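# Place the axle in the empty green saddle

## Task

Transfer the axle so it rests in the green saddle that is currently unoccupied, with every other object left standing in its original spot. The axle must stay seated without any robot supporting it; finish by opening the gripper and withdrawing the arm.

## Robot and tools

Robots: four identical i2rt Big YAM arms named arm1, arm2, arm3 and arm4. Each has six revolute joints, a two-finger gripper, and a wrist camera (arm1_cam_wrist to arm4_cam_wrist). A fixed room camera, cam_high, looks down on the scene. The hand can reach roughly 1.0 m from the joint-1 axis. The arms are independent: if one stalls, the rest keep moving.

Frame: a single shared scene frame with its origin on the floor and +z up. The hand point lies midway between the fingertips. The hand's z axis runs along the fingers, and the fingers close along its y axis. Foot poses are never printed. Camera calibration (OpenCV K, distortion D, T_world_to_cam in metres) is supplied per camera. It may be slightly off: room camera up to a few degrees and millimetres. Wrist camera poses come from reported joint angles, so joint errors enlarge their error. Results list any camera whose numbers have changed.

execute_actions: argument "actions" is a list holding zero or one action. An action is an object keyed by arm name. Each arm holds a "joints" object that maps joint names to ABSOLUTE targets (not offsets). Omit any arm or joint you do not want to change. Joints and ranges:
- joint1_rad -2.879 to 2.879 (tolerance ±0.045): base yaw, positive counter-clockwise seen from above; 0 faces the way the foot faces.
- joint2_rad 0 to 3.141 (±0.14): shoulder; 0 points the upper arm backward, roughly horizontal; increasing raises it, then brings it forward.
- joint3_rad 0 to 3.019 (±0.09): elbow; 0 is fully folded; larger opens it.
- joint4_rad -1.692 to 1.57 (±0.055): hand pitch; positive tips the fingers up.
- joint5_rad -1.57 to 1.57 (±0.03): hand sideways swing; positive goes to the arm's right.
- joint6_rad -2.094 to 2.094 (±0.035): hand roll; positive is clockwise seen from behind the hand.
- gripper_m 0 to 0.093 metres (±0.003): fingertip gap. Each finger pad grips with about 50–62 N at most.
All named motions start together but can finish at different moments. Each joint has its own speed, so the hand can sweep a wide, curved path between postures. With joints 1 and 6 at 0 and the hand level and forward, the wrist camera sits above the hand, looking at the fingertips. Optional "cameras" takes a list of camera names, or "all". It defaults to all images; an empty list returns none. The whole call is rejected, with nothing moving, if any key, name or value is invalid. An empty actions list just returns state and pictures. The "pictures" line gives the image order.

wait: "seconds" from 0 to 10. Sends no new command; the robots keep doing what they were doing. Returns the same as an empty execute_actions.

zoom_image: "camera" (one of the five names) and "region" [x0, y0, x1, y1] in pixels of that camera's most recent full image. (0,0) is top-left, and the region can be at most 504x504.

finished_scene: "scene" is the number of the current scene. Call it only when the axle sits in the saddle by itself, the gripper is open and the arm has moved away. It cannot be undone. The result reports success and gives the next task.

Reading results: joint_status tells how each commanded joint of the last accepted action ended.
- "off_target": the joint stopped short and may still be pushing.
- "contact_stop" or "time_out": the joint holds where it stopped. A joint that timed out can keep a nearby target (within 0.375, 0.375, 0.113, 0.225, 0.075, 0.3 rad for joints 1–6) and keep pushing. It is listed under on_its_own and will move again if the way clears. To relieve it, command its current reported position.
- "joint command not followed" (often with a "cause:" line) and per-joint "not_followed": a built-in collision check withheld that arm's targets. Grippers still act. The arm may retry those targets on later actions until you send targets that pass.
- on_its_own describes uncommanded behaviour. Its "held at" value is the held target, not the actual position.
A joint bearing a load droops a little. A target very close to the current position might not produce motion.

Safety: the arms do not stop on contact; they keep pushing and can push hard. Never press two robots against each other; that fails the run immediately, and a hard collision can too. The self/inter-arm check may react late and ignores fingers, gripper housings and wrist cameras. Contact involving objects is fine. Don't knock anything off the table or out of the work area, which fails the task. Avoid drops, slips, slams and heavy pushing. A loose object may occasionally get a brief nudge from outside. If a later call in a reply follows a reported stop, it is skipped.

Heat: holding or pushing warms the motors, even while you are composing a reply. At 85 °C a MOTOR HOT warning appears. At 100 °C an OVER-TEMPERATURE FAULT releases that arm and its gripper, so the arm falls until it cools. Its unreached joints then read "limit_stop_at_motor_heat"; resend those targets. Some heat carries into the next scene.

The simulation keeps running while you reply, and the robots hold your last command. Faster robot motion is better.

Each tool is called as name([rows], argument=value, ...), one row to a line, values as JSON.

## Session

execute_actions(actions=[])

Scene clock: 0.00 s.
arm1.joint_positions: joint1_rad=+0.880 joint2_rad=+0.599 joint3_rad=+1.417 joint4_rad=-1.211 joint5_rad=-0.025 joint6_rad=+0.064 gripper_m=+0.094
arm1.joint_status: not commanded
arm1.hand: x=-0.4594 y=+0.1993 z=+1.3528 quat_wxyz=(-0.531, -0.305, -0.773, +0.162) (m; scene frame)
arm2.joint_positions: joint1_rad=+0.842 joint2_rad=+0.459 joint3_rad=+1.431 joint4_rad=-1.348 joint5_rad=-0.128 joint6_rad=-0.158 gripper_m=+0.094
arm2.joint_status: not commanded
arm2.hand: x=-0.7688 y=-0.2615 z=+1.3888 quat_wxyz=(-0.195, +0.801, -0.201, -0.529) (m; scene frame)
arm3.joint_positions: joint1_rad=+0.637 joint2_rad=+0.615 joint3_rad=+1.330 joint4_rad=-1.398 joint5_rad=-0.298 joint6_rad=-0.460 gripper_m=+0.094
arm3.joint_status: not commanded
arm3.hand: x=+0.8000 y=+0.1901 z=+1.3337 quat_wxyz=(-0.412, -0.171, -0.877, +0.179) (m; scene frame)
arm4.joint_positions: joint1_rad=+0.769 joint2_rad=+0.450 joint3_rad=+1.461 joint4_rad=-1.252 joint5_rad=+0.036 joint6_rad=+0.104 gripper_m=+0.095
arm4.joint_status: not commanded
arm4.hand: x=+0.5460 y=-0.2403 z=+1.3924 quat_wxyz=(-0.218, +0.701, -0.349, -0.582) (m; scene frame)
pictures: arm1_cam_wrist, arm2_cam_wrist, arm3_cam_wrist, arm4_cam_wrist, cam_high
Images, in order (width x height): arm1_cam_wrist 504x504, arm2_cam_wrist 504x504, arm3_cam_wrist 504x504, arm4_cam_wrist 504x504, cam_high 504x504.

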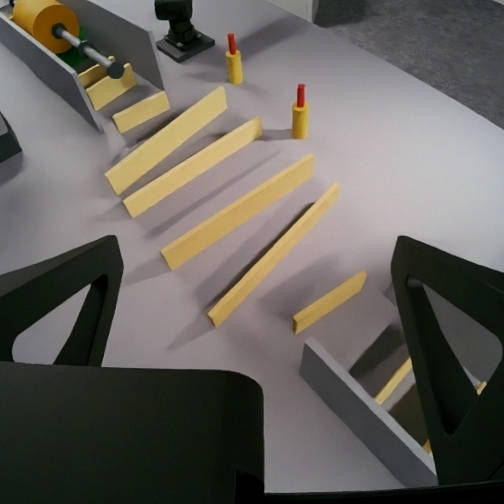

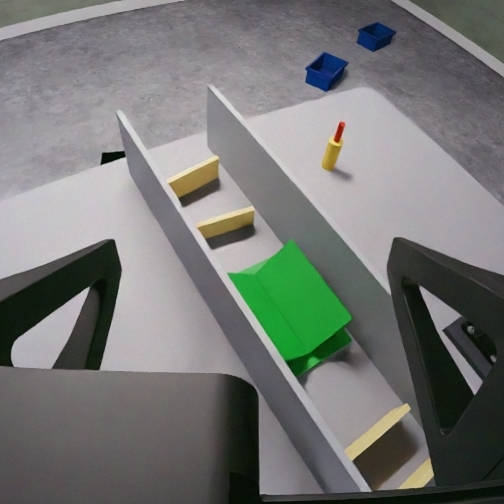

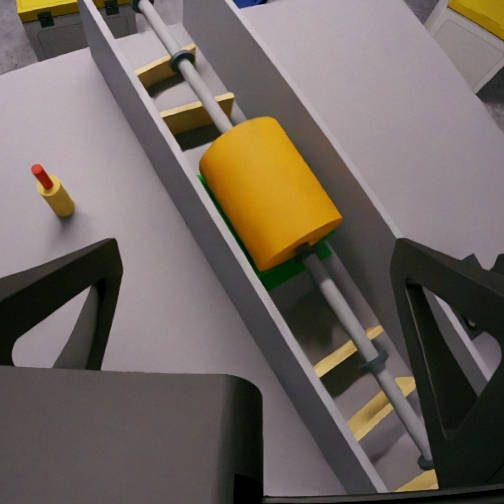

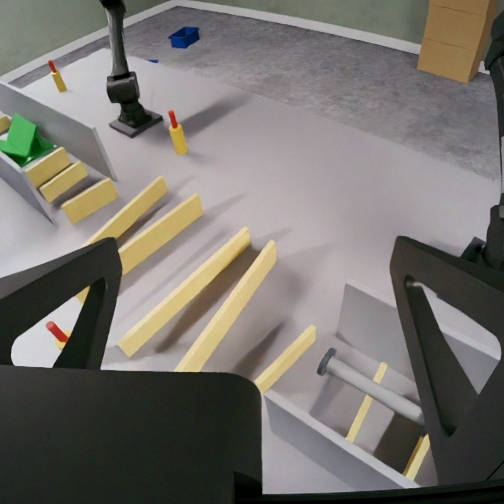

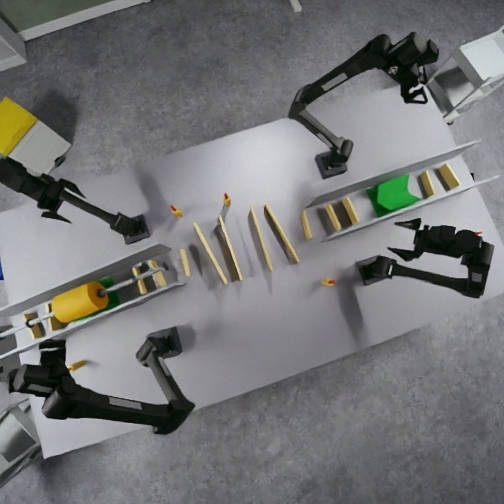

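zoom_image(camera="cam_high", region=[0, 180, 252, 380])

zoom_image(camera="cam_high", region=[252, 120, 504, 320])

execute_actions([
  {"arm1":{"joints":{"joint1_rad":0,"joint2_rad":0.9,"joint3_rad":1.4,"joint4_rad":-1.5,"joint5_rad":0,"joint6_rad":0}},"arm2":{"joints":{"joint1_rad":0.84,"joint2_rad":1.2,"joint3_rad":1.4,"joint4_rad":-1.3,"joint5_rad":0,"joint6_rad":0}},"arm3":{"joints":{"joint1_rad":0.64,"joint2_rad":1.2,"joint3_rad":1.2,"joint4_rad":-1.0,"joint5_rad":0,"joint6_rad":0}},"arm4":{"joints":{"joint1_rad":0,"joint2_rad":0.6,"joint3_rad":1.0,"joint4_rad":-1.0,"joint5_rad":0,"joint6_rad":0}}},
])

Region (0, 180, 252, 380) of cam_high's 504x504 image, scaled by 2.000, with more detail than that image has; it fills the top 400 rows of this view, and the rest is white.

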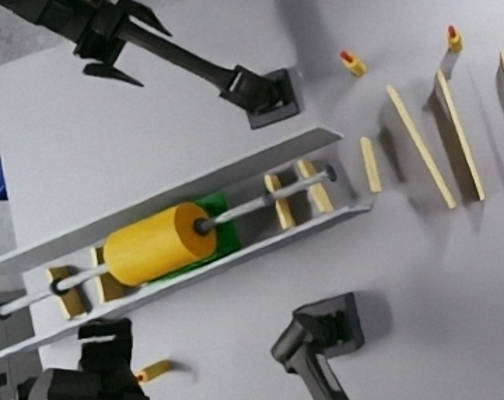

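Region (252, 120, 504, 320) of cam_high's 504x504 image, scaled by 2.000, with more detail than that image has; it fills the top 400 rows of this view, and the rest is white.

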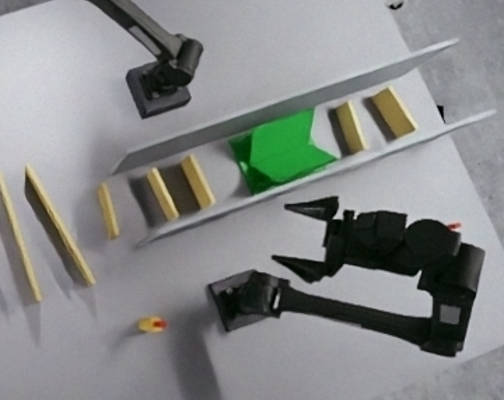

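Scene clock: 2.50 s.
arm1.joint_positions: joint1_rad=+0.004 joint2_rad=+0.905 joint3_rad=+1.376 joint4_rad=-1.486 joint5_rad=+0.000 joint6_rad=+0.015 gripper_m=+0.094
arm1.joint_status: all done
arm1.hand: x=-0.6439 y=+0.0376 z=+1.2024 quat_wxyz=(-0.195, -0.688, -0.673, +0.191) (m; scene frame)
arm2.joint_positions: joint1_rad=+0.842 joint2_rad=+1.209 joint3_rad=+1.386 joint4_rad=-1.308 joint5_rad=-0.004 joint6_rad=-0.010 gripper_m=+0.094
arm2.joint_status: all done
arm2.hand: x=-0.9597 y=-0.0596 z=+1.1578 quat_wxyz=(-0.077, +0.912, -0.347, -0.204) (m; scene frame)
arm3.joint_positions: joint1_rad=+0.637 joint2_rad=+1.215 joint3_rad=+1.198 joint4_rad=-1.019 joint5_rad=-0.004 joint6_rad=-0.013 gripper_m=+0.094
arm3.joint_status: all done
arm3.hand: x=+0.8914 y=-0.0339 z=+1.1213 quat_wxyz=(-0.238, -0.451, -0.852, +0.122) (m; scene frame)
arm4.joint_positions: joint1_rad=+0.005 joint2_rad=+0.601 joint3_rad=+0.996 joint4_rad=-1.021 joint5_rad=+0.000 joint6_rad=+0.011 gripper_m=+0.095
arm4.joint_status: all done
arm4.hand: x=+0.6396 y=-0.0519 z=+1.1741 quat_wxyz=(-0.313, +0.630, -0.628, -0.332) (m; scene frame)
pictures: arm1_cam_wrist, arm2_cam_wrist, arm3_cam_wrist, arm4_cam_wrist, cam_high
camera_calibration (this result's frames):
arm1_cam_wrist: T_world_to_cam=[[-0.999837, 0.0176788, -0.00370055, -0.642164], [0.0172798, 0.995888, 0.0889299, -0.130366], [0.00525751, 0.0888515, -0.996031, 1.32032], [0, 0, 0, 1]] pos_world=[-0.646748, 0.023871, 1.32429]
arm2_cam_wrist: T_world_to_cam=[[0.666604, 0.745382, -0.00675259, 0.693157], [0.731039, -0.651953, 0.201345, 0.432484], [0.145677, -0.139154, -0.979497, 1.38636], [0, 0, 0, 1]] pos_world=[-0.980184, -0.0417898, 1.27554]
arm3_cam_wrist: T_world_to_cam=[[-0.816605, -0.577065, -0.0123247, 0.721594], [-0.575811, 0.81298, 0.086631, 0.450044], [-0.039972, 0.07784, -0.996164, 1.28407], [0, 0, 0, 1]] pos_world=[0.899724, -0.0494221, 1.24905]
arm4_cam_wrist: T_world_to_cam=[[0.999725, 0.0131633, -0.0193997, -0.615456], [0.00660669, -0.952139, -0.305594, 0.310333], [-0.0224939, 0.305382, -0.951964, 1.27278], [0, 0, 0, 1]] pos_world=[0.641866, -0.0851018, 1.29454]
Images, in order (width x height): arm1_cam_wrist 504x504, arm2_cam_wrist 504x504, arm3_cam_wrist 504x504, arm4_cam_wrist 504x504, cam_high 504x504.

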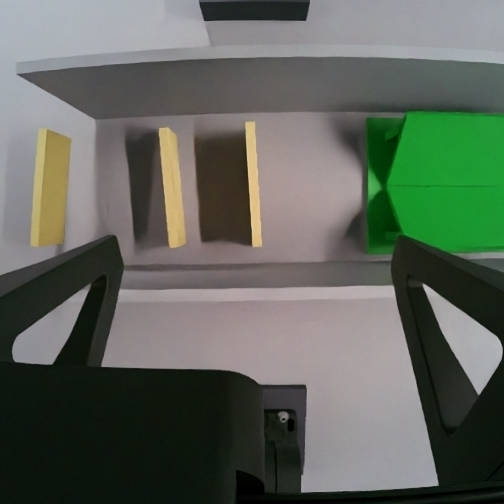

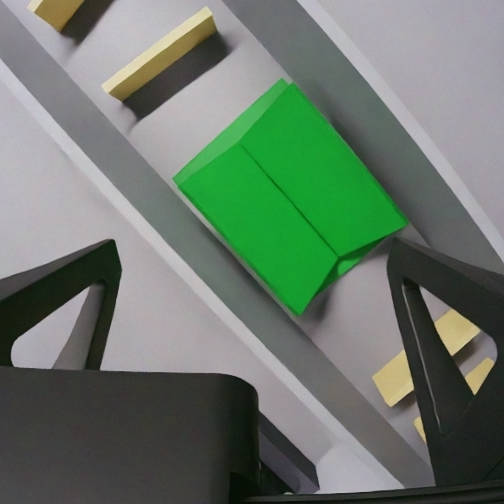

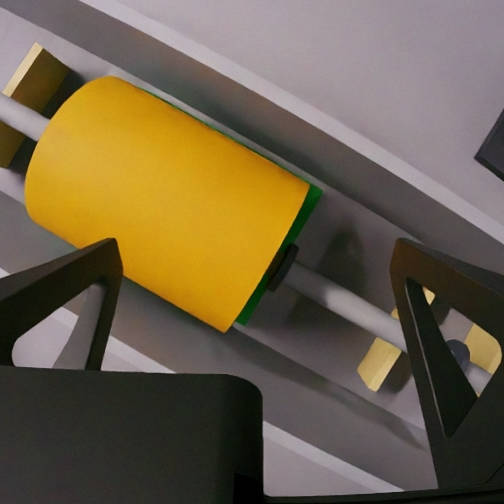

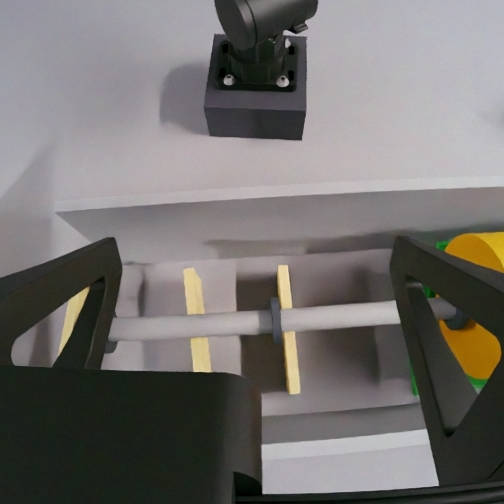

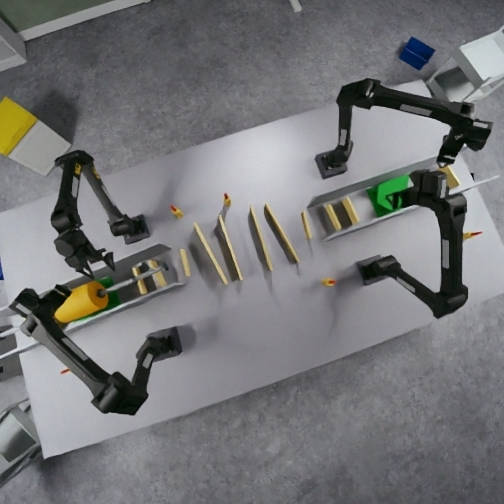

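execute_actions([
  {"arm1":{"joints":{"joint4_rad":-0.7}},"arm2":{"joints":{"joint3_rad":2.1}},"arm3":{"joints":{"joint2_rad":0.5}},"arm4":{"joints":{"joint5_rad":0.7}}},
], cameras=[])

Scene clock: 5.47 s.
arm1.joint_positions: joint1_rad=+0.004 joint2_rad=+0.905 joint3_rad=+1.376 joint4_rad=-0.724 joint5_rad=+0.000 joint6_rad=+0.015 gripper_m=+0.094
arm1.joint_status: all done
arm1.hand: x=-0.6451 y=-0.0712 z=+1.3495 quat_wxyz=(-0.435, -0.566, -0.553, +0.430) (m; scene frame)
arm2.joint_positions: joint1_rad=+0.842 joint2_rad=+1.191 joint3_rad=+2.075 joint4_rad=-1.307 joint5_rad=-0.004 joint6_rad=-0.010 gripper_m=+0.094
arm2.joint_status: all done
arm2.hand: x=-0.9440 y=-0.0735 z=+1.5057 quat_wxyz=(-0.196, +0.785, -0.298, -0.506) (m; scene frame)
arm3.joint_positions: joint1_rad=+0.637 joint2_rad=+0.487 joint3_rad=+1.198 joint4_rad=-1.016 joint5_rad=-0.004 joint6_rad=-0.013 gripper_m=+0.094
arm3.joint_status: all done
arm3.hand: x=+0.7680 y=+0.1477 z=+1.3720 quat_wxyz=(-0.524, -0.377, -0.710, +0.279) (m; scene frame)
arm4.joint_positions: joint1_rad=+0.004 joint2_rad=+0.601 joint3_rad=+0.996 joint4_rad=-1.021 joint5_rad=+0.696 joint6_rad=+0.010 gripper_m=+0.095
arm4.joint_status: all done
arm4.hand: x=+0.7509 y=-0.0820 z=+1.1959 quat_wxyz=(-0.512, +0.484, -0.702, -0.101) (m; scene frame)
pictures: none
No camera images: the call's "cameras" was empty. Leave "cameras" out to get every camera's image.

execute_actions([
  {"arm1":{"joints":{"joint1_rad":1.0,"joint2_rad":1.5,"joint3_rad":1.8,"joint4_rad":-1.3}},"arm2":{"joints":{"joint1_rad":0.3,"joint2_rad":0.7,"joint3_rad":1.0}},"arm3":{"joints":{"joint1_rad":0.995,"joint2_rad":1.6,"joint3_rad":2.224,"joint4_rad":-1.686,"joint5_rad":0,"joint6_rad":-0.611}},"arm4":{"joints":{"joint1_rad":-0.382,"joint2_rad":1.0,"joint3_rad":1.275,"joint4_rad":-1.603,"joint5_rad":0,"joint6_rad":-1.953}}},
], cameras=[])

execute_actions([
  {"arm3":{"joints":{"joint2_rad":2.08}},"arm4":{"joints":{"joint2_rad":1.243}}},
])

Scene clock: 12.70 s.
arm1.joint_positions: joint1_rad=+1.006 joint2_rad=+1.510 joint3_rad=+1.750 joint4_rad=-1.286 joint5_rad=-0.001 joint6_rad=+0.013 gripper_m=+0.094
arm1.joint_status: all done
arm1.hand: x=-0.1707 y=+0.0437 z=+1.1594 quat_wxyz=(-0.250, -0.280, -0.924, +0.070) (m; scene frame)
arm2.joint_positions: joint1_rad=+0.312 joint2_rad=+0.705 joint3_rad=+0.996 joint4_rad=-1.304 joint5_rad=-0.001 joint6_rad=-0.009 gripper_m=+0.094
arm2.joint_status: all done
arm2.hand: x=-0.7215 y=-0.0887 z=+1.1325 quat_wxyz=(-0.163, +0.778, -0.565, -0.222) (m; scene frame)
arm3.joint_positions: joint1_rad=+0.989 joint2_rad=+1.617 joint3_rad=+2.169 joint4_rad=-1.675 joint5_rad=-0.002 joint6_rad=-0.598 gripper_m=+0.094
arm3.joint_status: all done
arm3.hand: x=+1.0686 y=+0.0313 z=+1.3170 quat_wxyz=(-0.188, -0.017, -0.974, +0.127) (m; scene frame)
arm4.joint_positions: joint1_rad=-0.379 joint2_rad=+1.008 joint3_rad=+1.229 joint4_rad=-1.592 joint5_rad=+0.004 joint6_rad=-1.942 gripper_m=+0.095
arm4.joint_status: all done
arm4.hand: x=+0.7514 y=-0.0723 z=+1.0986 quat_wxyz=(-0.094, +0.995, +0.004, +0.031) (m; scene frame)
pictures: none
No camera images: the call's "cameras" was empty. Leave "cameras" out to get every camera's image.

Scene clock: 14.23 s.
arm1.joint_positions: joint1_rad=+1.006 joint2_rad=+1.510 joint3_rad=+1.750 joint4_rad=-1.286 joint5_rad=-0.001 joint6_rad=+0.013 gripper_m=+0.094
arm1.joint_status: not commanded
arm1.hand: x=-0.1707 y=+0.0437 z=+1.1594 quat_wxyz=(-0.250, -0.280, -0.924, +0.070) (m; scene frame)
arm2.joint_positions: joint1_rad=+0.312 joint2_rad=+0.705 joint3_rad=+0.996 joint4_rad=-1.304 joint5_rad=-0.001 joint6_rad=-0.009 gripper_m=+0.094
arm2.joint_status: not commanded
arm2.hand: x=-0.7215 y=-0.0887 z=+1.1325 quat_wxyz=(-0.163, +0.778, -0.565, -0.222) (m; scene frame)
arm3.joint_positions: joint1_rad=+0.989 joint2_rad=+2.098 joint3_rad=+2.205 joint4_rad=-1.676 joint5_rad=-0.002 joint6_rad=-0.598 gripper_m=+0.094
arm3.joint_status: all done
arm3.hand: x=+1.1624 y=-0.0352 z=+1.0522 quat_wxyz=(-0.007, -0.017, -1.000, -0.001) (m; scene frame)
arm4.joint_positions: joint1_rad=-0.379 joint2_rad=+1.252 joint3_rad=+1.238 joint4_rad=-1.595 joint5_rad=+0.004 joint6_rad=-1.943 gripper_m=+0.095
arm4.joint_status: all done
arm4.hand: x=+0.7651 y=-0.0333 z=+1.0292 quat_wxyz=(+0.017, +1.000, +0.005, -0.012) (m; scene frame)
pictures: arm1_cam_wrist, arm2_cam_wrist, arm3_cam_wrist, arm4_cam_wrist, cam_high
camera_calibration (this result's frames):
arm1_cam_wrist: T_world_to_cam=[[-0.551614, -0.834091, -0.0037112, -0.0555819], [-0.828673, 0.547513, 0.116322, -0.297339], [-0.0949911, 0.0672401, -0.993205, 1.25501], [0, 0, 0, 1]] pos_world=[-0.157842, 0.0320497, 1.28086]
arm2_cam_wrist: T_world_to_cam=[[0.952418, 0.304773, -0.00374852, 0.719572], [0.303955, -0.948803, 0.0859342, 0.0406745], [0.0226339, -0.0829847, -0.996294, 1.25799], [0, 0, 0, 1]] pos_world=[-0.726169, -0.07632, 1.25253]
arm3_cam_wrist: T_world_to_cam=[[-0.023654, -0.999618, -0.0142819, 0.00678954], [-0.817545, 0.0111196, 0.575757, 0.351239], [-0.575379, 0.0252951, -0.817496, 1.65861], [0, 0, 0, 1]] pos_world=[1.24164, -0.0390734, 1.15378]
arm4_cam_wrist: T_world_to_cam=[[-0.0118346, 0.999484, -0.0298462, 0.0735589], [0.817513, 0.0268588, 0.575284, -1.21145], [0.575789, -0.0175914, -0.817409, 0.524941], [0, 0, 0, 1]] pos_world=[0.688991, -0.0317484, 1.12821]
Images, in order (width x height): arm1_cam_wrist 504x504, arm2_cam_wrist 504x504, arm3_cam_wrist 504x504, arm4_cam_wrist 504x504, cam_high 504x504.

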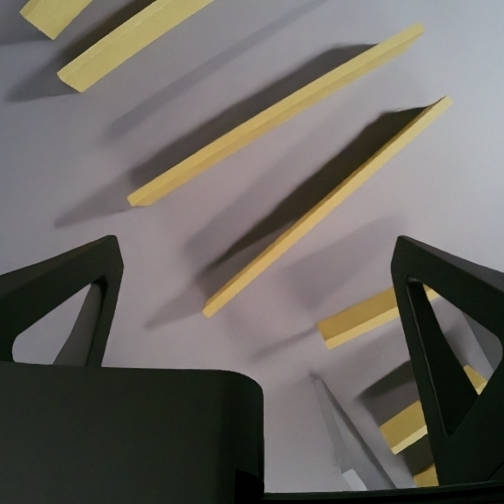

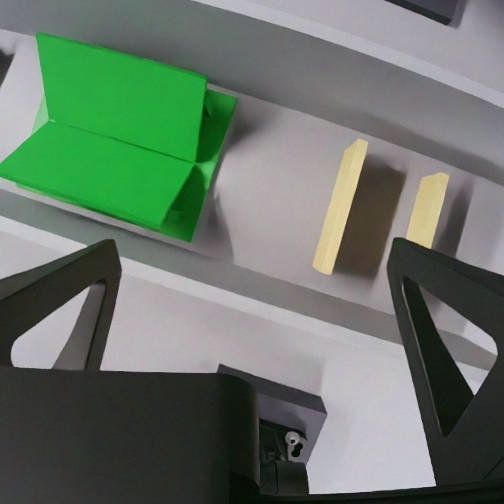

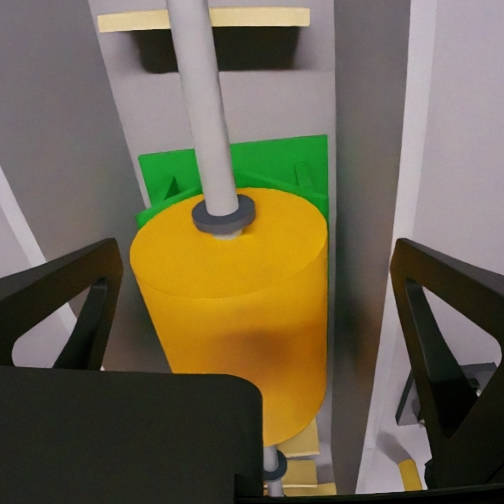

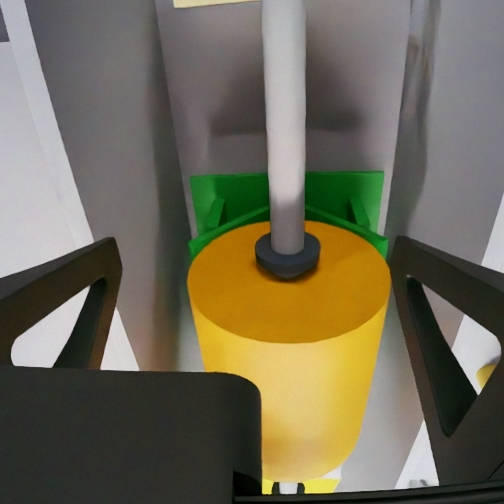

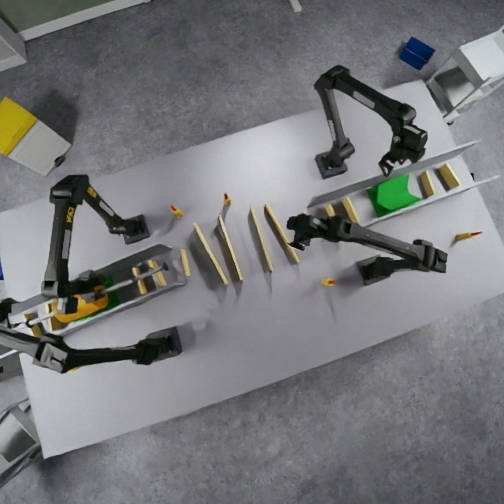

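execute_actions([
  {"arm3":{"joints":{"joint1_rad":1.026,"joint2_rad":2.08,"joint3_rad":1.96,"joint4_rad":-1.45,"joint6_rad":-0.588}},"arm4":{"joints":{"joint1_rad":-0.39,"joint2_rad":1.33,"joint3_rad":1.09,"joint4_rad":-1.33,"joint6_rad":-1.961}}},
], cameras=[])

execute_actions([
  {"arm3":{"joints":{"joint2_rad":2.105,"joint3_rad":1.79,"joint4_rad":-1.245}},"arm4":{"joints":{"joint2_rad":1.385,"joint3_rad":0.955,"joint4_rad":-1.135}}},
], cameras=["arm3_cam_wrist","arm4_cam_wrist"])

Scene clock: 16.10 s.
arm1.joint_positions: joint1_rad=+1.006 joint2_rad=+1.510 joint3_rad=+1.750 joint4_rad=-1.286 joint5_rad=-0.001 joint6_rad=+0.013 gripper_m=+0.094
arm1.joint_status: not commanded
arm1.hand: x=-0.1707 y=+0.0437 z=+1.1594 quat_wxyz=(-0.250, -0.280, -0.924, +0.070) (m; scene frame)
arm2.joint_positions: joint1_rad=+0.312 joint2_rad=+0.705 joint3_rad=+0.996 joint4_rad=-1.304 joint5_rad=-0.001 joint6_rad=-0.009 gripper_m=+0.094
arm2.joint_status: not commanded
arm2.hand: x=-0.7215 y=-0.0887 z=+1.1325 quat_wxyz=(-0.163, +0.778, -0.565, -0.222) (m; scene frame)
arm3.joint_positions: joint1_rad=+1.024 joint2_rad=+2.084 joint3_rad=+1.965 joint4_rad=-1.464 joint5_rad=-0.002 joint6_rad=-0.598 gripper_m=+0.094
arm3.joint_status: all done
arm3.hand: x=+1.1699 y=-0.0120 z=+0.9695 quat_wxyz=(-0.002, +0.000, -1.000, -0.004) (m; scene frame)
arm4.joint_positions: joint1_rad=-0.381 joint2_rad=+1.340 joint3_rad=+1.083 joint4_rad=-1.342 joint5_rad=+0.003 joint6_rad=-1.950 gripper_m=+0.095
arm4.joint_status: all done
arm4.hand: x=+0.7727 y=-0.0110 z=+0.9407 quat_wxyz=(+0.012, +1.000, +0.008, -0.011) (m; scene frame)
pictures: none
No camera images: the call's "cameras" was empty. Leave "cameras" out to get every camera's image.

Scene clock: 17.07 s.
arm1.joint_positions: joint1_rad=+1.006 joint2_rad=+1.510 joint3_rad=+1.750 joint4_rad=-1.286 joint5_rad=-0.001 joint6_rad=+0.013 gripper_m=+0.094
arm1.joint_status: not commanded
arm1.hand: x=-0.1707 y=+0.0437 z=+1.1594 quat_wxyz=(-0.250, -0.280, -0.924, +0.070) (m; scene frame)
arm2.joint_positions: joint1_rad=+0.312 joint2_rad=+0.705 joint3_rad=+0.996 joint4_rad=-1.304 joint5_rad=-0.001 joint6_rad=-0.009 gripper_m=+0.094
arm2.joint_status: not commanded
arm2.hand: x=-0.7215 y=-0.0887 z=+1.1325 quat_wxyz=(-0.163, +0.778, -0.565, -0.222) (m; scene frame)
arm3.joint_positions: joint1_rad=+1.024 joint2_rad=+2.094 joint3_rad=+1.795 joint4_rad=-1.259 joint5_rad=-0.002 joint6_rad=-0.598 gripper_m=+0.094
arm3.joint_status: all done
arm3.hand: x=+1.1666 y=-0.0092 z=+0.8999 quat_wxyz=(-0.012, +0.000, -1.000, +0.003) (m; scene frame)
arm4.joint_positions: joint1_rad=-0.381 joint2_rad=+1.387 joint3_rad=+0.950 joint4_rad=-1.148 joint5_rad=+0.003 joint6_rad=-1.951 gripper_m=+0.095
arm4.joint_status: all done
arm4.hand: x=+0.7713 y=-0.0122 z=+0.8767 quat_wxyz=(+0.005, +1.000, +0.008, -0.008) (m; scene frame)
pictures: arm3_cam_wrist, arm4_cam_wrist
camera_calibration (this result's frames):
arm3_cam_wrist: T_world_to_cam=[[0.0114576, -0.999908, -0.00731246, -0.016537], [-0.822844, -0.0135833, 0.568105, 0.454906], [-0.568152, -0.000492127, -0.822924, 1.53212], [0, 0, 0, 1]] pos_world=[1.24498, -0.00960236, 1.00226]
arm4_cam_wrist: T_world_to_cam=[[-0.0177917, 0.999823, -0.00616867, 0.0318461], [0.812514, 0.0180535, 0.582663, -1.13209], [0.582671, 0.00535446, -0.812691, 0.38799], [0, 0, 0, 1]] pos_world=[0.694331, -0.0134799, 0.975137]
Images, in order (width x height): arm3_cam_wrist 504x504, arm4_cam_wrist 504x504.

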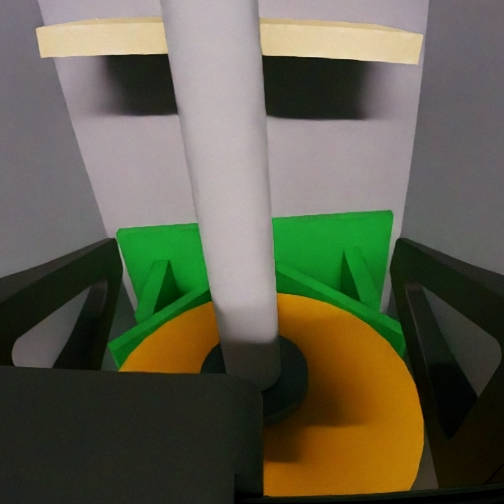

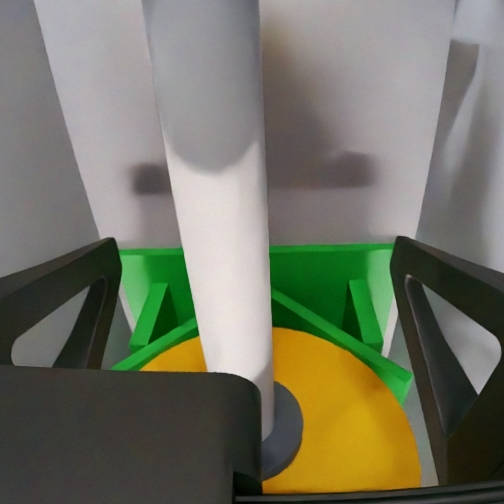

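execute_actions([
  {"arm3":{"joints":{"joint3_rad":1.725,"joint4_rad":-1.19}},"arm4":{"joints":{"joint3_rad":0.92,"joint4_rad":-1.11}}},
], cameras=[])

execute_actions([
  {"arm3":{"joints":{"gripper_m":0}},"arm4":{"joints":{"gripper_m":0}}},
], cameras=["arm3_cam_wrist","arm4_cam_wrist"])

Scene clock: 18.27 s.
arm1.joint_positions: joint1_rad=+1.006 joint2_rad=+1.510 joint3_rad=+1.750 joint4_rad=-1.286 joint5_rad=-0.001 joint6_rad=+0.013 gripper_m=+0.094
arm1.joint_status: not commanded
arm1.hand: x=-0.1707 y=+0.0437 z=+1.1594 quat_wxyz=(-0.250, -0.280, -0.924, +0.070) (m; scene frame)
arm2.joint_positions: joint1_rad=+0.312 joint2_rad=+0.705 joint3_rad=+0.996 joint4_rad=-1.304 joint5_rad=-0.001 joint6_rad=-0.009 gripper_m=+0.094
arm2.joint_status: not commanded
arm2.hand: x=-0.7215 y=-0.0887 z=+1.1325 quat_wxyz=(-0.163, +0.778, -0.565, -0.222) (m; scene frame)
arm3.joint_positions: joint1_rad=+1.024 joint2_rad=+2.094 joint3_rad=+1.730 joint4_rad=-1.203 joint5_rad=-0.002 joint6_rad=-0.598 gripper_m=+0.094
arm3.joint_status: all done
arm3.hand: x=+1.1582 y=-0.0033 z=+0.8762 quat_wxyz=(-0.008, +0.000, -1.000, +0.000) (m; scene frame)
arm4.joint_positions: joint1_rad=-0.381 joint2_rad=+1.387 joint3_rad=+0.922 joint4_rad=-1.123 joint5_rad=+0.003 joint6_rad=-1.951 gripper_m=+0.095
arm4.joint_status: all done
arm4.hand: x=+0.7692 y=-0.0174 z=+0.8670 quat_wxyz=(+0.007, +1.000, +0.008, -0.008) (m; scene frame)
pictures: none
No camera images: the call's "cameras" was empty. Leave "cameras" out to get every camera's image.

Scene clock: 19.00 s.
arm1.joint_positions: joint1_rad=+1.006 joint2_rad=+1.510 joint3_rad=+1.750 joint4_rad=-1.286 joint5_rad=-0.001 joint6_rad=+0.013 gripper_m=+0.094
arm1.joint_status: not commanded
arm1.hand: x=-0.1707 y=+0.0437 z=+1.1594 quat_wxyz=(-0.250, -0.280, -0.924, +0.070) (m; scene frame)
arm2.joint_positions: joint1_rad=+0.312 joint2_rad=+0.705 joint3_rad=+0.996 joint4_rad=-1.304 joint5_rad=-0.001 joint6_rad=-0.009 gripper_m=+0.094
arm2.joint_status: not commanded
arm2.hand: x=-0.7215 y=-0.0887 z=+1.1325 quat_wxyz=(-0.163, +0.778, -0.565, -0.222) (m; scene frame)
arm3.joint_positions: joint1_rad=+1.024 joint2_rad=+2.094 joint3_rad=+1.730 joint4_rad=-1.202 joint5_rad=+0.003 joint6_rad=-0.626 gripper_m=+0.024
arm3.joint_status: gripper_m off_target (ended at +0.024, target +0.000)
arm3.hand: x=+1.1580 y=-0.0043 z=+0.8762 quat_wxyz=(-0.007, +0.014, -1.000, +0.003) (m; scene frame)
arm4.joint_positions: joint1_rad=-0.382 joint2_rad=+1.385 joint3_rad=+0.918 joint4_rad=-1.127 joint5_rad=+0.005 joint6_rad=-1.980 gripper_m=+0.024
arm4.joint_status: gripper_m off_target (ended at +0.024, target +0.000)
arm4.hand: x=+0.7691 y=-0.0200 z=+0.8664 quat_wxyz=(+0.009, +1.000, +0.022, -0.009) (m; scene frame)
pictures: arm3_cam_wrist, arm4_cam_wrist
camera_calibration (this result's frames):
arm3_cam_wrist: T_world_to_cam=[[0.038789, -0.999222, -0.00712354, -0.0435144], [-0.816572, -0.035806, 0.576132, 0.446984], [-0.575938, -0.0165307, -0.817326, 1.51181], [0, 0, 0, 1]] pos_world=[1.23739, -0.00248449, 0.977811]
arm4_cam_wrist: T_world_to_cam=[[-0.046182, 0.998825, -0.0147141, 0.0686961], [0.81293, 0.0461389, 0.580531, -1.12203], [0.580528, 0.0148486, -0.814105, 0.38402], [0, 0, 0, 1]] pos_world=[0.692366, -0.0225484, 0.965014]
Images, in order (width x height): arm3_cam_wrist 504x504, arm4_cam_wrist 504x504.

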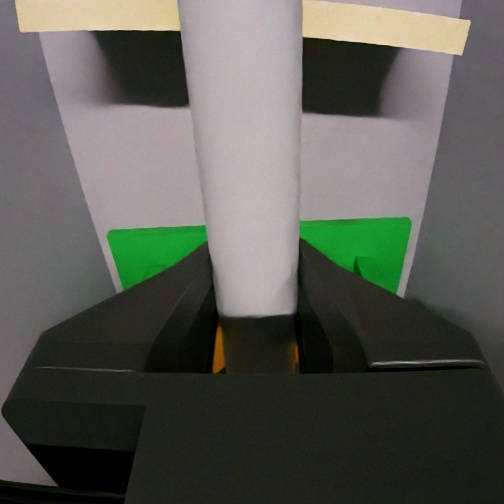

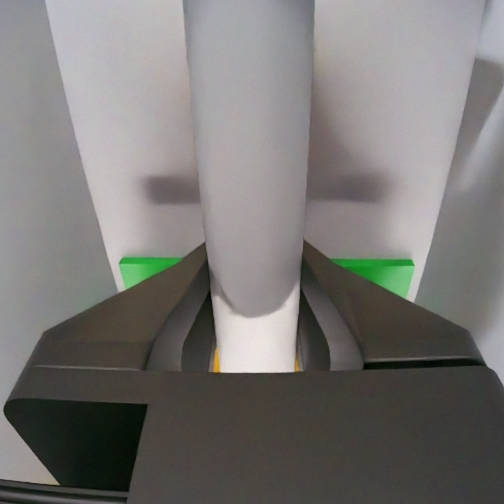

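execute_actions([
  {"arm3":{"joints":{"joint2_rad":2.03,"joint3_rad":1.88,"joint4_rad":-1.372,"joint6_rad":-0.62}},"arm4":{"joints":{"joint2_rad":1.30,"joint3_rad":1.065,"joint4_rad":-1.295,"joint6_rad":-1.975}}},
], cameras=["arm3_cam_wrist","arm4_cam_wrist"])

Scene clock: 20.43 s.
arm1.joint_positions: joint1_rad=+1.006 joint2_rad=+1.510 joint3_rad=+1.750 joint4_rad=-1.286 joint5_rad=-0.001 joint6_rad=+0.013 gripper_m=+0.094
arm1.joint_status: not commanded
arm1.hand: x=-0.1707 y=+0.0437 z=+1.1594 quat_wxyz=(-0.250, -0.280, -0.924, +0.070) (m; scene frame)
arm2.joint_positions: joint1_rad=+0.312 joint2_rad=+0.705 joint3_rad=+0.996 joint4_rad=-1.304 joint5_rad=-0.001 joint6_rad=-0.009 gripper_m=+0.094
arm2.joint_status: not commanded
arm2.hand: x=-0.7215 y=-0.0887 z=+1.1325 quat_wxyz=(-0.163, +0.778, -0.565, -0.222) (m; scene frame)
arm3.joint_positions: joint1_rad=+1.026 joint2_rad=+2.092 joint3_rad=+1.806 joint4_rad=-1.350 joint5_rad=+0.004 joint6_rad=-0.650 gripper_m=+0.024
arm3.joint_status: all done
arm3.hand: x=+1.1512 y=+0.0007 z=+0.9057 quat_wxyz=(+0.021, +0.027, -0.999, -0.017) (m; scene frame)
arm4.joint_positions: joint1_rad=-0.378 joint2_rad=+1.326 joint3_rad=+1.001 joint4_rad=-1.278 joint5_rad=-0.013 joint6_rad=-1.997 gripper_m=+0.024
arm4.joint_status: all done
arm4.hand: x=+0.7642 y=-0.0224 z=+0.9158 quat_wxyz=(+0.010, +0.999, +0.032, -0.019) (m; scene frame)
pictures: arm3_cam_wrist, arm4_cam_wrist
camera_calibration (this result's frames):
arm3_cam_wrist: T_world_to_cam=[[0.0628046, -0.99685, -0.0484297, -0.0282671], [-0.780556, -0.0793004, 0.620036, 0.343448], [-0.621923, -0.00113903, -0.783078, 1.55395], [0, 0, 0, 1]] pos_world=[1.2363, 0.000827467, 1.00255]
arm4_cam_wrist: T_world_to_cam=[[-0.0662684, 0.99769, -0.0149126, 0.0871359], [0.823401, 0.063121, 0.563938, -1.13902], [0.563577, 0.0250922, -0.825682, 0.450892], [0, 0, 0, 1]] pos_world=[0.689535, -0.0263522, 1.01593]
Images, in order (width x height): arm3_cam_wrist 504x504, arm4_cam_wrist 504x504.

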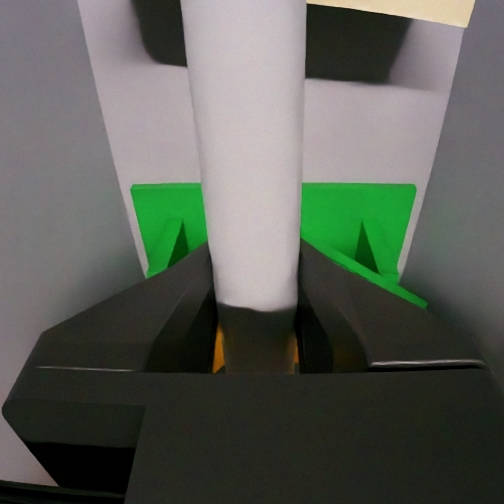

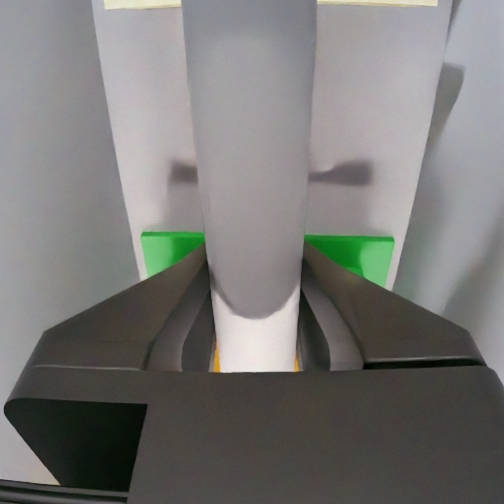

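execute_actions([
  {"arm3":{"joints":{"joint1_rad":1.015,"joint2_rad":1.975,"joint3_rad":1.98,"joint4_rad":-1.44,"joint6_rad":-0.62}},"arm4":{"joints":{"joint2_rad":1.265,"joint3_rad":1.145,"joint4_rad":-1.375,"joint6_rad":-1.97}},"arm1":{"joints":{"joint1_rad":0.9,"joint2_rad":1.2,"joint3_rad":1.4,"joint4_rad":-1.6,"joint6_rad":-0.65}}},
], cameras=["arm3_cam_wrist","arm4_cam_wrist","cam_high"])

Scene clock: 22.80 s.
arm1.joint_positions: joint1_rad=+0.893 joint2_rad=+1.190 joint3_rad=+1.396 joint4_rad=-1.589 joint5_rad=+0.000 joint6_rad=-0.635 gripper_m=+0.094
arm1.joint_status: all done
arm1.hand: x=-0.3603 y=+0.1178 z=+1.1122 quat_wxyz=(-0.075, -0.026, -0.995, +0.056) (m; scene frame)
arm2.joint_positions: joint1_rad=+0.312 joint2_rad=+0.705 joint3_rad=+0.996 joint4_rad=-1.304 joint5_rad=-0.001 joint6_rad=-0.009 gripper_m=+0.094
arm2.joint_status: not commanded
arm2.hand: x=-0.7215 y=-0.0887 z=+1.1325 quat_wxyz=(-0.163, +0.778, -0.565, -0.222) (m; scene frame)
arm3.joint_positions: joint1_rad=+1.023 joint2_rad=+2.048 joint3_rad=+1.888 joint4_rad=-1.426 joint5_rad=-0.001 joint6_rad=-0.643 gripper_m=+0.024
arm3.joint_status: joint3_rad time_out (moved +0.082 of +0.174); the others done
arm3.on_its_own: joint3_rad reads +1.888 and still pushes toward +1.980 since a time_out
arm3.hand: x=+1.1582 y=-0.0051 z=+0.9627 quat_wxyz=(+0.000, +0.022, -1.000, -0.005) (m; scene frame)
arm4.joint_positions: joint1_rad=-0.382 joint2_rad=+1.297 joint3_rad=+1.073 joint4_rad=-1.362 joint5_rad=+0.004 joint6_rad=-1.984 gripper_m=+0.024
arm4.joint_status: all done
arm4.hand: x=+0.7699 y=-0.0210 z=+0.9517 quat_wxyz=(+0.006, +1.000, +0.024, -0.008) (m; scene frame)
pictures: arm3_cam_wrist, arm4_cam_wrist, cam_high
camera_calibration (this result's frames):
arm3_cam_wrist: T_world_to_cam=[[0.054734, -0.998247, -0.0225183, -0.0473121], [-0.807496, -0.057518, 0.587062, 0.37608], [-0.587328, -0.0139488, -0.809229, 1.58796], [0, 0, 0, 1]] pos_world=[1.23892, -0.00344773, 1.06317]
arm4_cam_wrist: T_world_to_cam=[[-0.04946, 0.99875, -0.00720749, 0.0663721], [0.811853, 0.0444057, 0.582171, -1.17297], [0.581764, 0.0229428, -0.813034, 0.451184], [0, 0, 0, 1]] pos_world=[0.693079, -0.024554, 1.05018]
Images, in order (width x height): arm3_cam_wrist 504x504, arm4_cam_wrist 504x504, cam_high 504x504.

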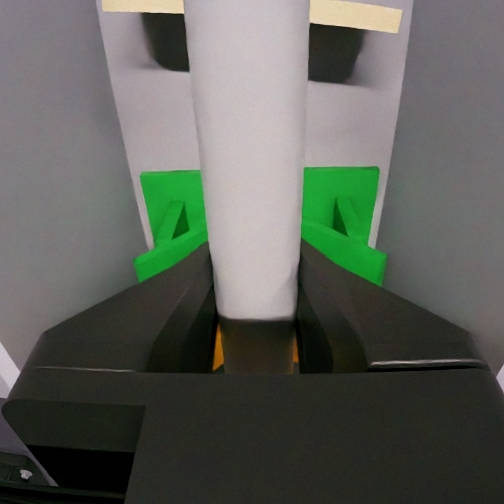

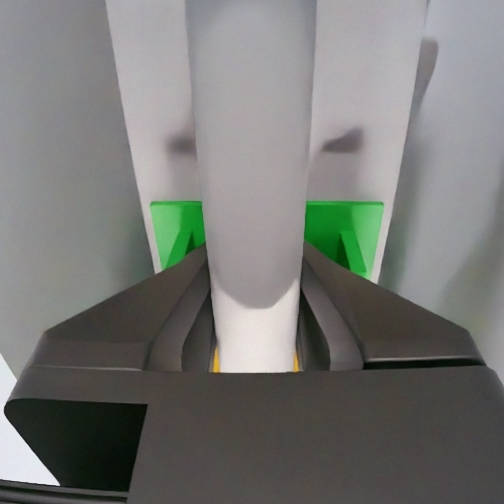

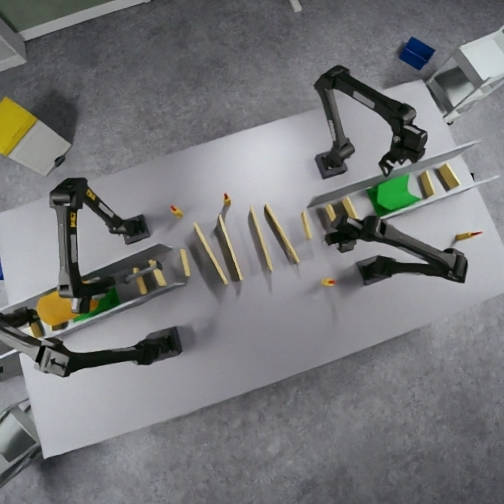

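execute_actions([
  {"arm3":{"joints":{"joint1_rad":0.868,"joint2_rad":1.70,"joint3_rad":1.555,"joint4_rad":-1.30,"joint6_rad":-0.775}},"arm4":{"joints":{"joint1_rad":0.018,"joint2_rad":1.18,"joint3_rad":1.08,"joint4_rad":-1.385,"joint6_rad":-1.575}}},
], cameras=["arm3_cam_wrist","arm4_cam_wrist"])

Scene clock: 24.60 s.
arm1.joint_positions: joint1_rad=+0.893 joint2_rad=+1.190 joint3_rad=+1.396 joint4_rad=-1.589 joint5_rad=+0.000 joint6_rad=-0.635 gripper_m=+0.094
arm1.joint_status: not commanded
arm1.hand: x=-0.3603 y=+0.1178 z=+1.1122 quat_wxyz=(-0.075, -0.026, -0.995, +0.056) (m; scene frame)
arm2.joint_positions: joint1_rad=+0.312 joint2_rad=+0.705 joint3_rad=+0.996 joint4_rad=-1.304 joint5_rad=-0.001 joint6_rad=-0.009 gripper_m=+0.094
arm2.joint_status: not commanded
arm2.hand: x=-0.7215 y=-0.0887 z=+1.1325 quat_wxyz=(-0.163, +0.778, -0.565, -0.222) (m; scene frame)
arm3.joint_positions: joint1_rad=+0.858 joint2_rad=+1.745 joint3_rad=+1.533 joint4_rad=-1.320 joint5_rad=-0.007 joint6_rad=-0.781 gripper_m=+0.024
arm3.joint_status: all done
arm3.hand: x=+1.0263 y=-0.0215 z=+0.9979 quat_wxyz=(-0.022, +0.008, -1.000, +0.012) (m; scene frame)
arm4.joint_positions: joint1_rad=+0.010 joint2_rad=+1.202 joint3_rad=+1.052 joint4_rad=-1.400 joint5_rad=-0.001 joint6_rad=-1.562 gripper_m=+0.024
arm4.joint_status: all done
arm4.hand: x=+0.6343 y=-0.0194 z=+0.9763 quat_wxyz=(-0.012, +1.000, +0.009, -0.008) (m; scene frame)
pictures: arm3_cam_wrist, arm4_cam_wrist
camera_calibration (this result's frames):
arm3_cam_wrist: T_world_to_cam=[[0.0276755, -0.999559, 0.0107835, -0.0611608], [-0.834126, -0.0171474, 0.551307, 0.311879], [-0.550879, -0.0242525, -0.834233, 1.52606], [0, 0, 0, 1]] pos_world=[1.10251, -0.0187751, 1.10181]
arm4_cam_wrist: T_world_to_cam=[[-0.0187887, 0.999408, 0.0288155, 0.00365514], [0.812542, -0.00153083, 0.5829, -1.0793], [0.5826, 0.0343658, -0.812032, 0.548758], [0, 0, 0, 1]] pos_world=[0.557339, -0.0241637, 1.07463]
Images, in order (width x height): arm3_cam_wrist 504x504, arm4_cam_wrist 504x504.

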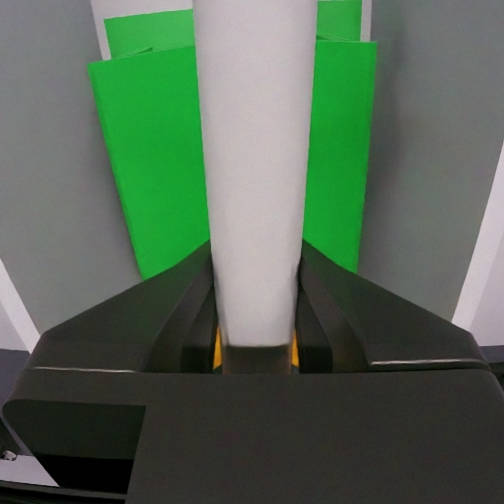

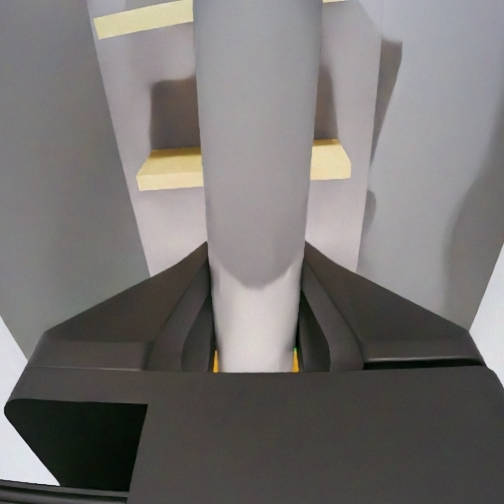

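execute_actions([
  {"arm3":{"joints":{"joint1_rad":0.655,"joint2_rad":1.51,"joint3_rad":1.25,"joint4_rad":-1.23,"joint6_rad":-0.99}},"arm4":{"joints":{"joint1_rad":0.415,"joint2_rad":1.265,"joint3_rad":1.14,"joint4_rad":-1.365,"joint6_rad":-1.17}}},
], cameras=[])

execute_actions([
  {"arm3":{"joints":{"joint1_rad":0.352,"joint2_rad":1.375,"joint3_rad":1.095,"joint4_rad":-1.225,"joint6_rad":-1.29}},"arm4":{"joints":{"joint1_rad":0.715,"joint2_rad":1.445,"joint3_rad":1.33,"joint4_rad":-1.365,"joint6_rad":-0.87}}},
], cameras=["arm3_cam_wrist","cam_high"])

Scene clock: 25.97 s.
arm1.joint_positions: joint1_rad=+0.893 joint2_rad=+1.190 joint3_rad=+1.396 joint4_rad=-1.589 joint5_rad=+0.000 joint6_rad=-0.635 gripper_m=+0.094
arm1.joint_status: not commanded
arm1.hand: x=-0.3603 y=+0.1178 z=+1.1122 quat_wxyz=(-0.075, -0.026, -0.995, +0.056) (m; scene frame)
arm2.joint_positions: joint1_rad=+0.312 joint2_rad=+0.705 joint3_rad=+0.996 joint4_rad=-1.304 joint5_rad=-0.001 joint6_rad=-0.009 gripper_m=+0.094
arm2.joint_status: not commanded
arm2.hand: x=-0.7215 y=-0.0887 z=+1.1325 quat_wxyz=(-0.163, +0.778, -0.565, -0.222) (m; scene frame)
arm3.joint_positions: joint1_rad=+0.645 joint2_rad=+1.554 joint3_rad=+1.238 joint4_rad=-1.234 joint5_rad=+0.002 joint6_rad=-1.011 gripper_m=+0.024
arm3.joint_status: all done
arm3.hand: x=+0.8901 y=-0.0247 z=+0.9763 quat_wxyz=(-0.011, +0.017, -1.000, +0.010) (m; scene frame)
arm4.joint_positions: joint1_rad=+0.411 joint2_rad=+1.288 joint3_rad=+1.064 joint4_rad=-1.366 joint5_rad=-0.009 joint6_rad=-1.176 gripper_m=+0.024
arm4.joint_status: all done
arm4.hand: x=+0.4966 y=-0.0335 z=+0.9552 quat_wxyz=(+0.008, +1.000, +0.017, -0.007) (m; scene frame)
pictures: none
No camera images: the call's "cameras" was empty. Leave "cameras" out to get every camera's image.

Scene clock: 27.10 s.
arm1.joint_positions: joint1_rad=+0.893 joint2_rad=+1.190 joint3_rad=+1.396 joint4_rad=-1.589 joint5_rad=+0.000 joint6_rad=-0.635 gripper_m=+0.094
arm1.joint_status: not commanded
arm1.hand: x=-0.3603 y=+0.1178 z=+1.1122 quat_wxyz=(-0.075, -0.026, -0.995, +0.056) (m; scene frame)
arm2.joint_positions: joint1_rad=+0.312 joint2_rad=+0.705 joint3_rad=+0.996 joint4_rad=-1.304 joint5_rad=-0.001 joint6_rad=-0.009 gripper_m=+0.094
arm2.joint_status: not commanded
arm2.hand: x=-0.7215 y=-0.0887 z=+1.1325 quat_wxyz=(-0.163, +0.778, -0.565, -0.222) (m; scene frame)
arm3.joint_positions: joint1_rad=+0.344 joint2_rad=+1.413 joint3_rad=+1.083 joint4_rad=-1.224 joint5_rad=+0.000 joint6_rad=-1.311 gripper_m=+0.024
arm3.joint_status: all done
arm3.hand: x=+0.7518 y=-0.0281 z=+0.9744 quat_wxyz=(-0.008, +0.016, -1.000, +0.008) (m; scene frame)
arm4.joint_positions: joint1_rad=+0.721 joint2_rad=+1.478 joint3_rad=+1.256 joint4_rad=-1.359 joint5_rad=-0.005 joint6_rad=-0.859 gripper_m=+0.024
arm4.joint_status: all done
arm4.hand: x=+0.3568 y=-0.0367 z=+0.9585 quat_wxyz=(+0.003, +1.000, +0.013, -0.005) (m; scene frame)
pictures: arm3_cam_wrist, cam_high
camera_calibration (this result's frames):
arm3_cam_wrist: T_world_to_cam=[[0.0436234, -0.999042, 0.00350565, -0.0647845], [-0.817711, -0.0336891, 0.574642, 0.0601799], [-0.573973, -0.0279344, -0.818398, 1.35691], [0, 0, 0, 1]] pos_world=[0.830867, -0.0247904, 1.07614]
Images, in order (width x height): arm3_cam_wrist 504x504, cam_high 504x504.

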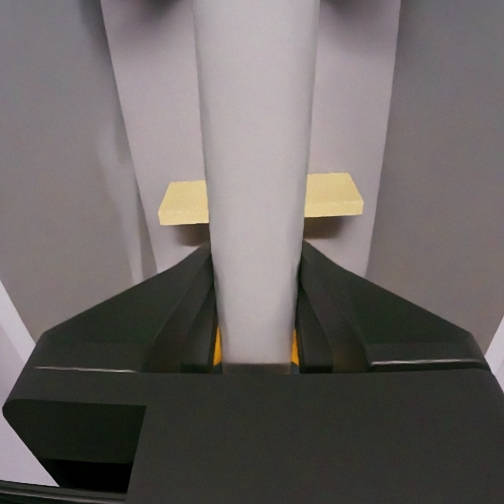

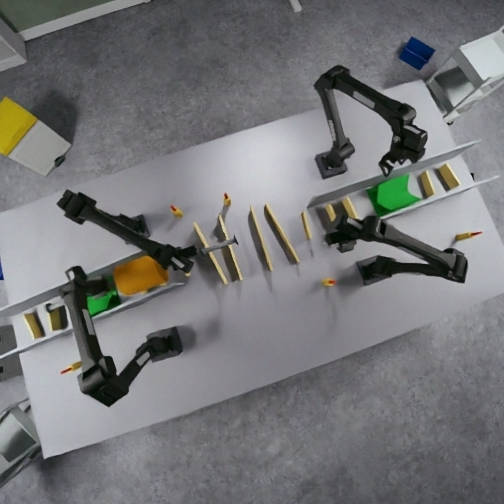

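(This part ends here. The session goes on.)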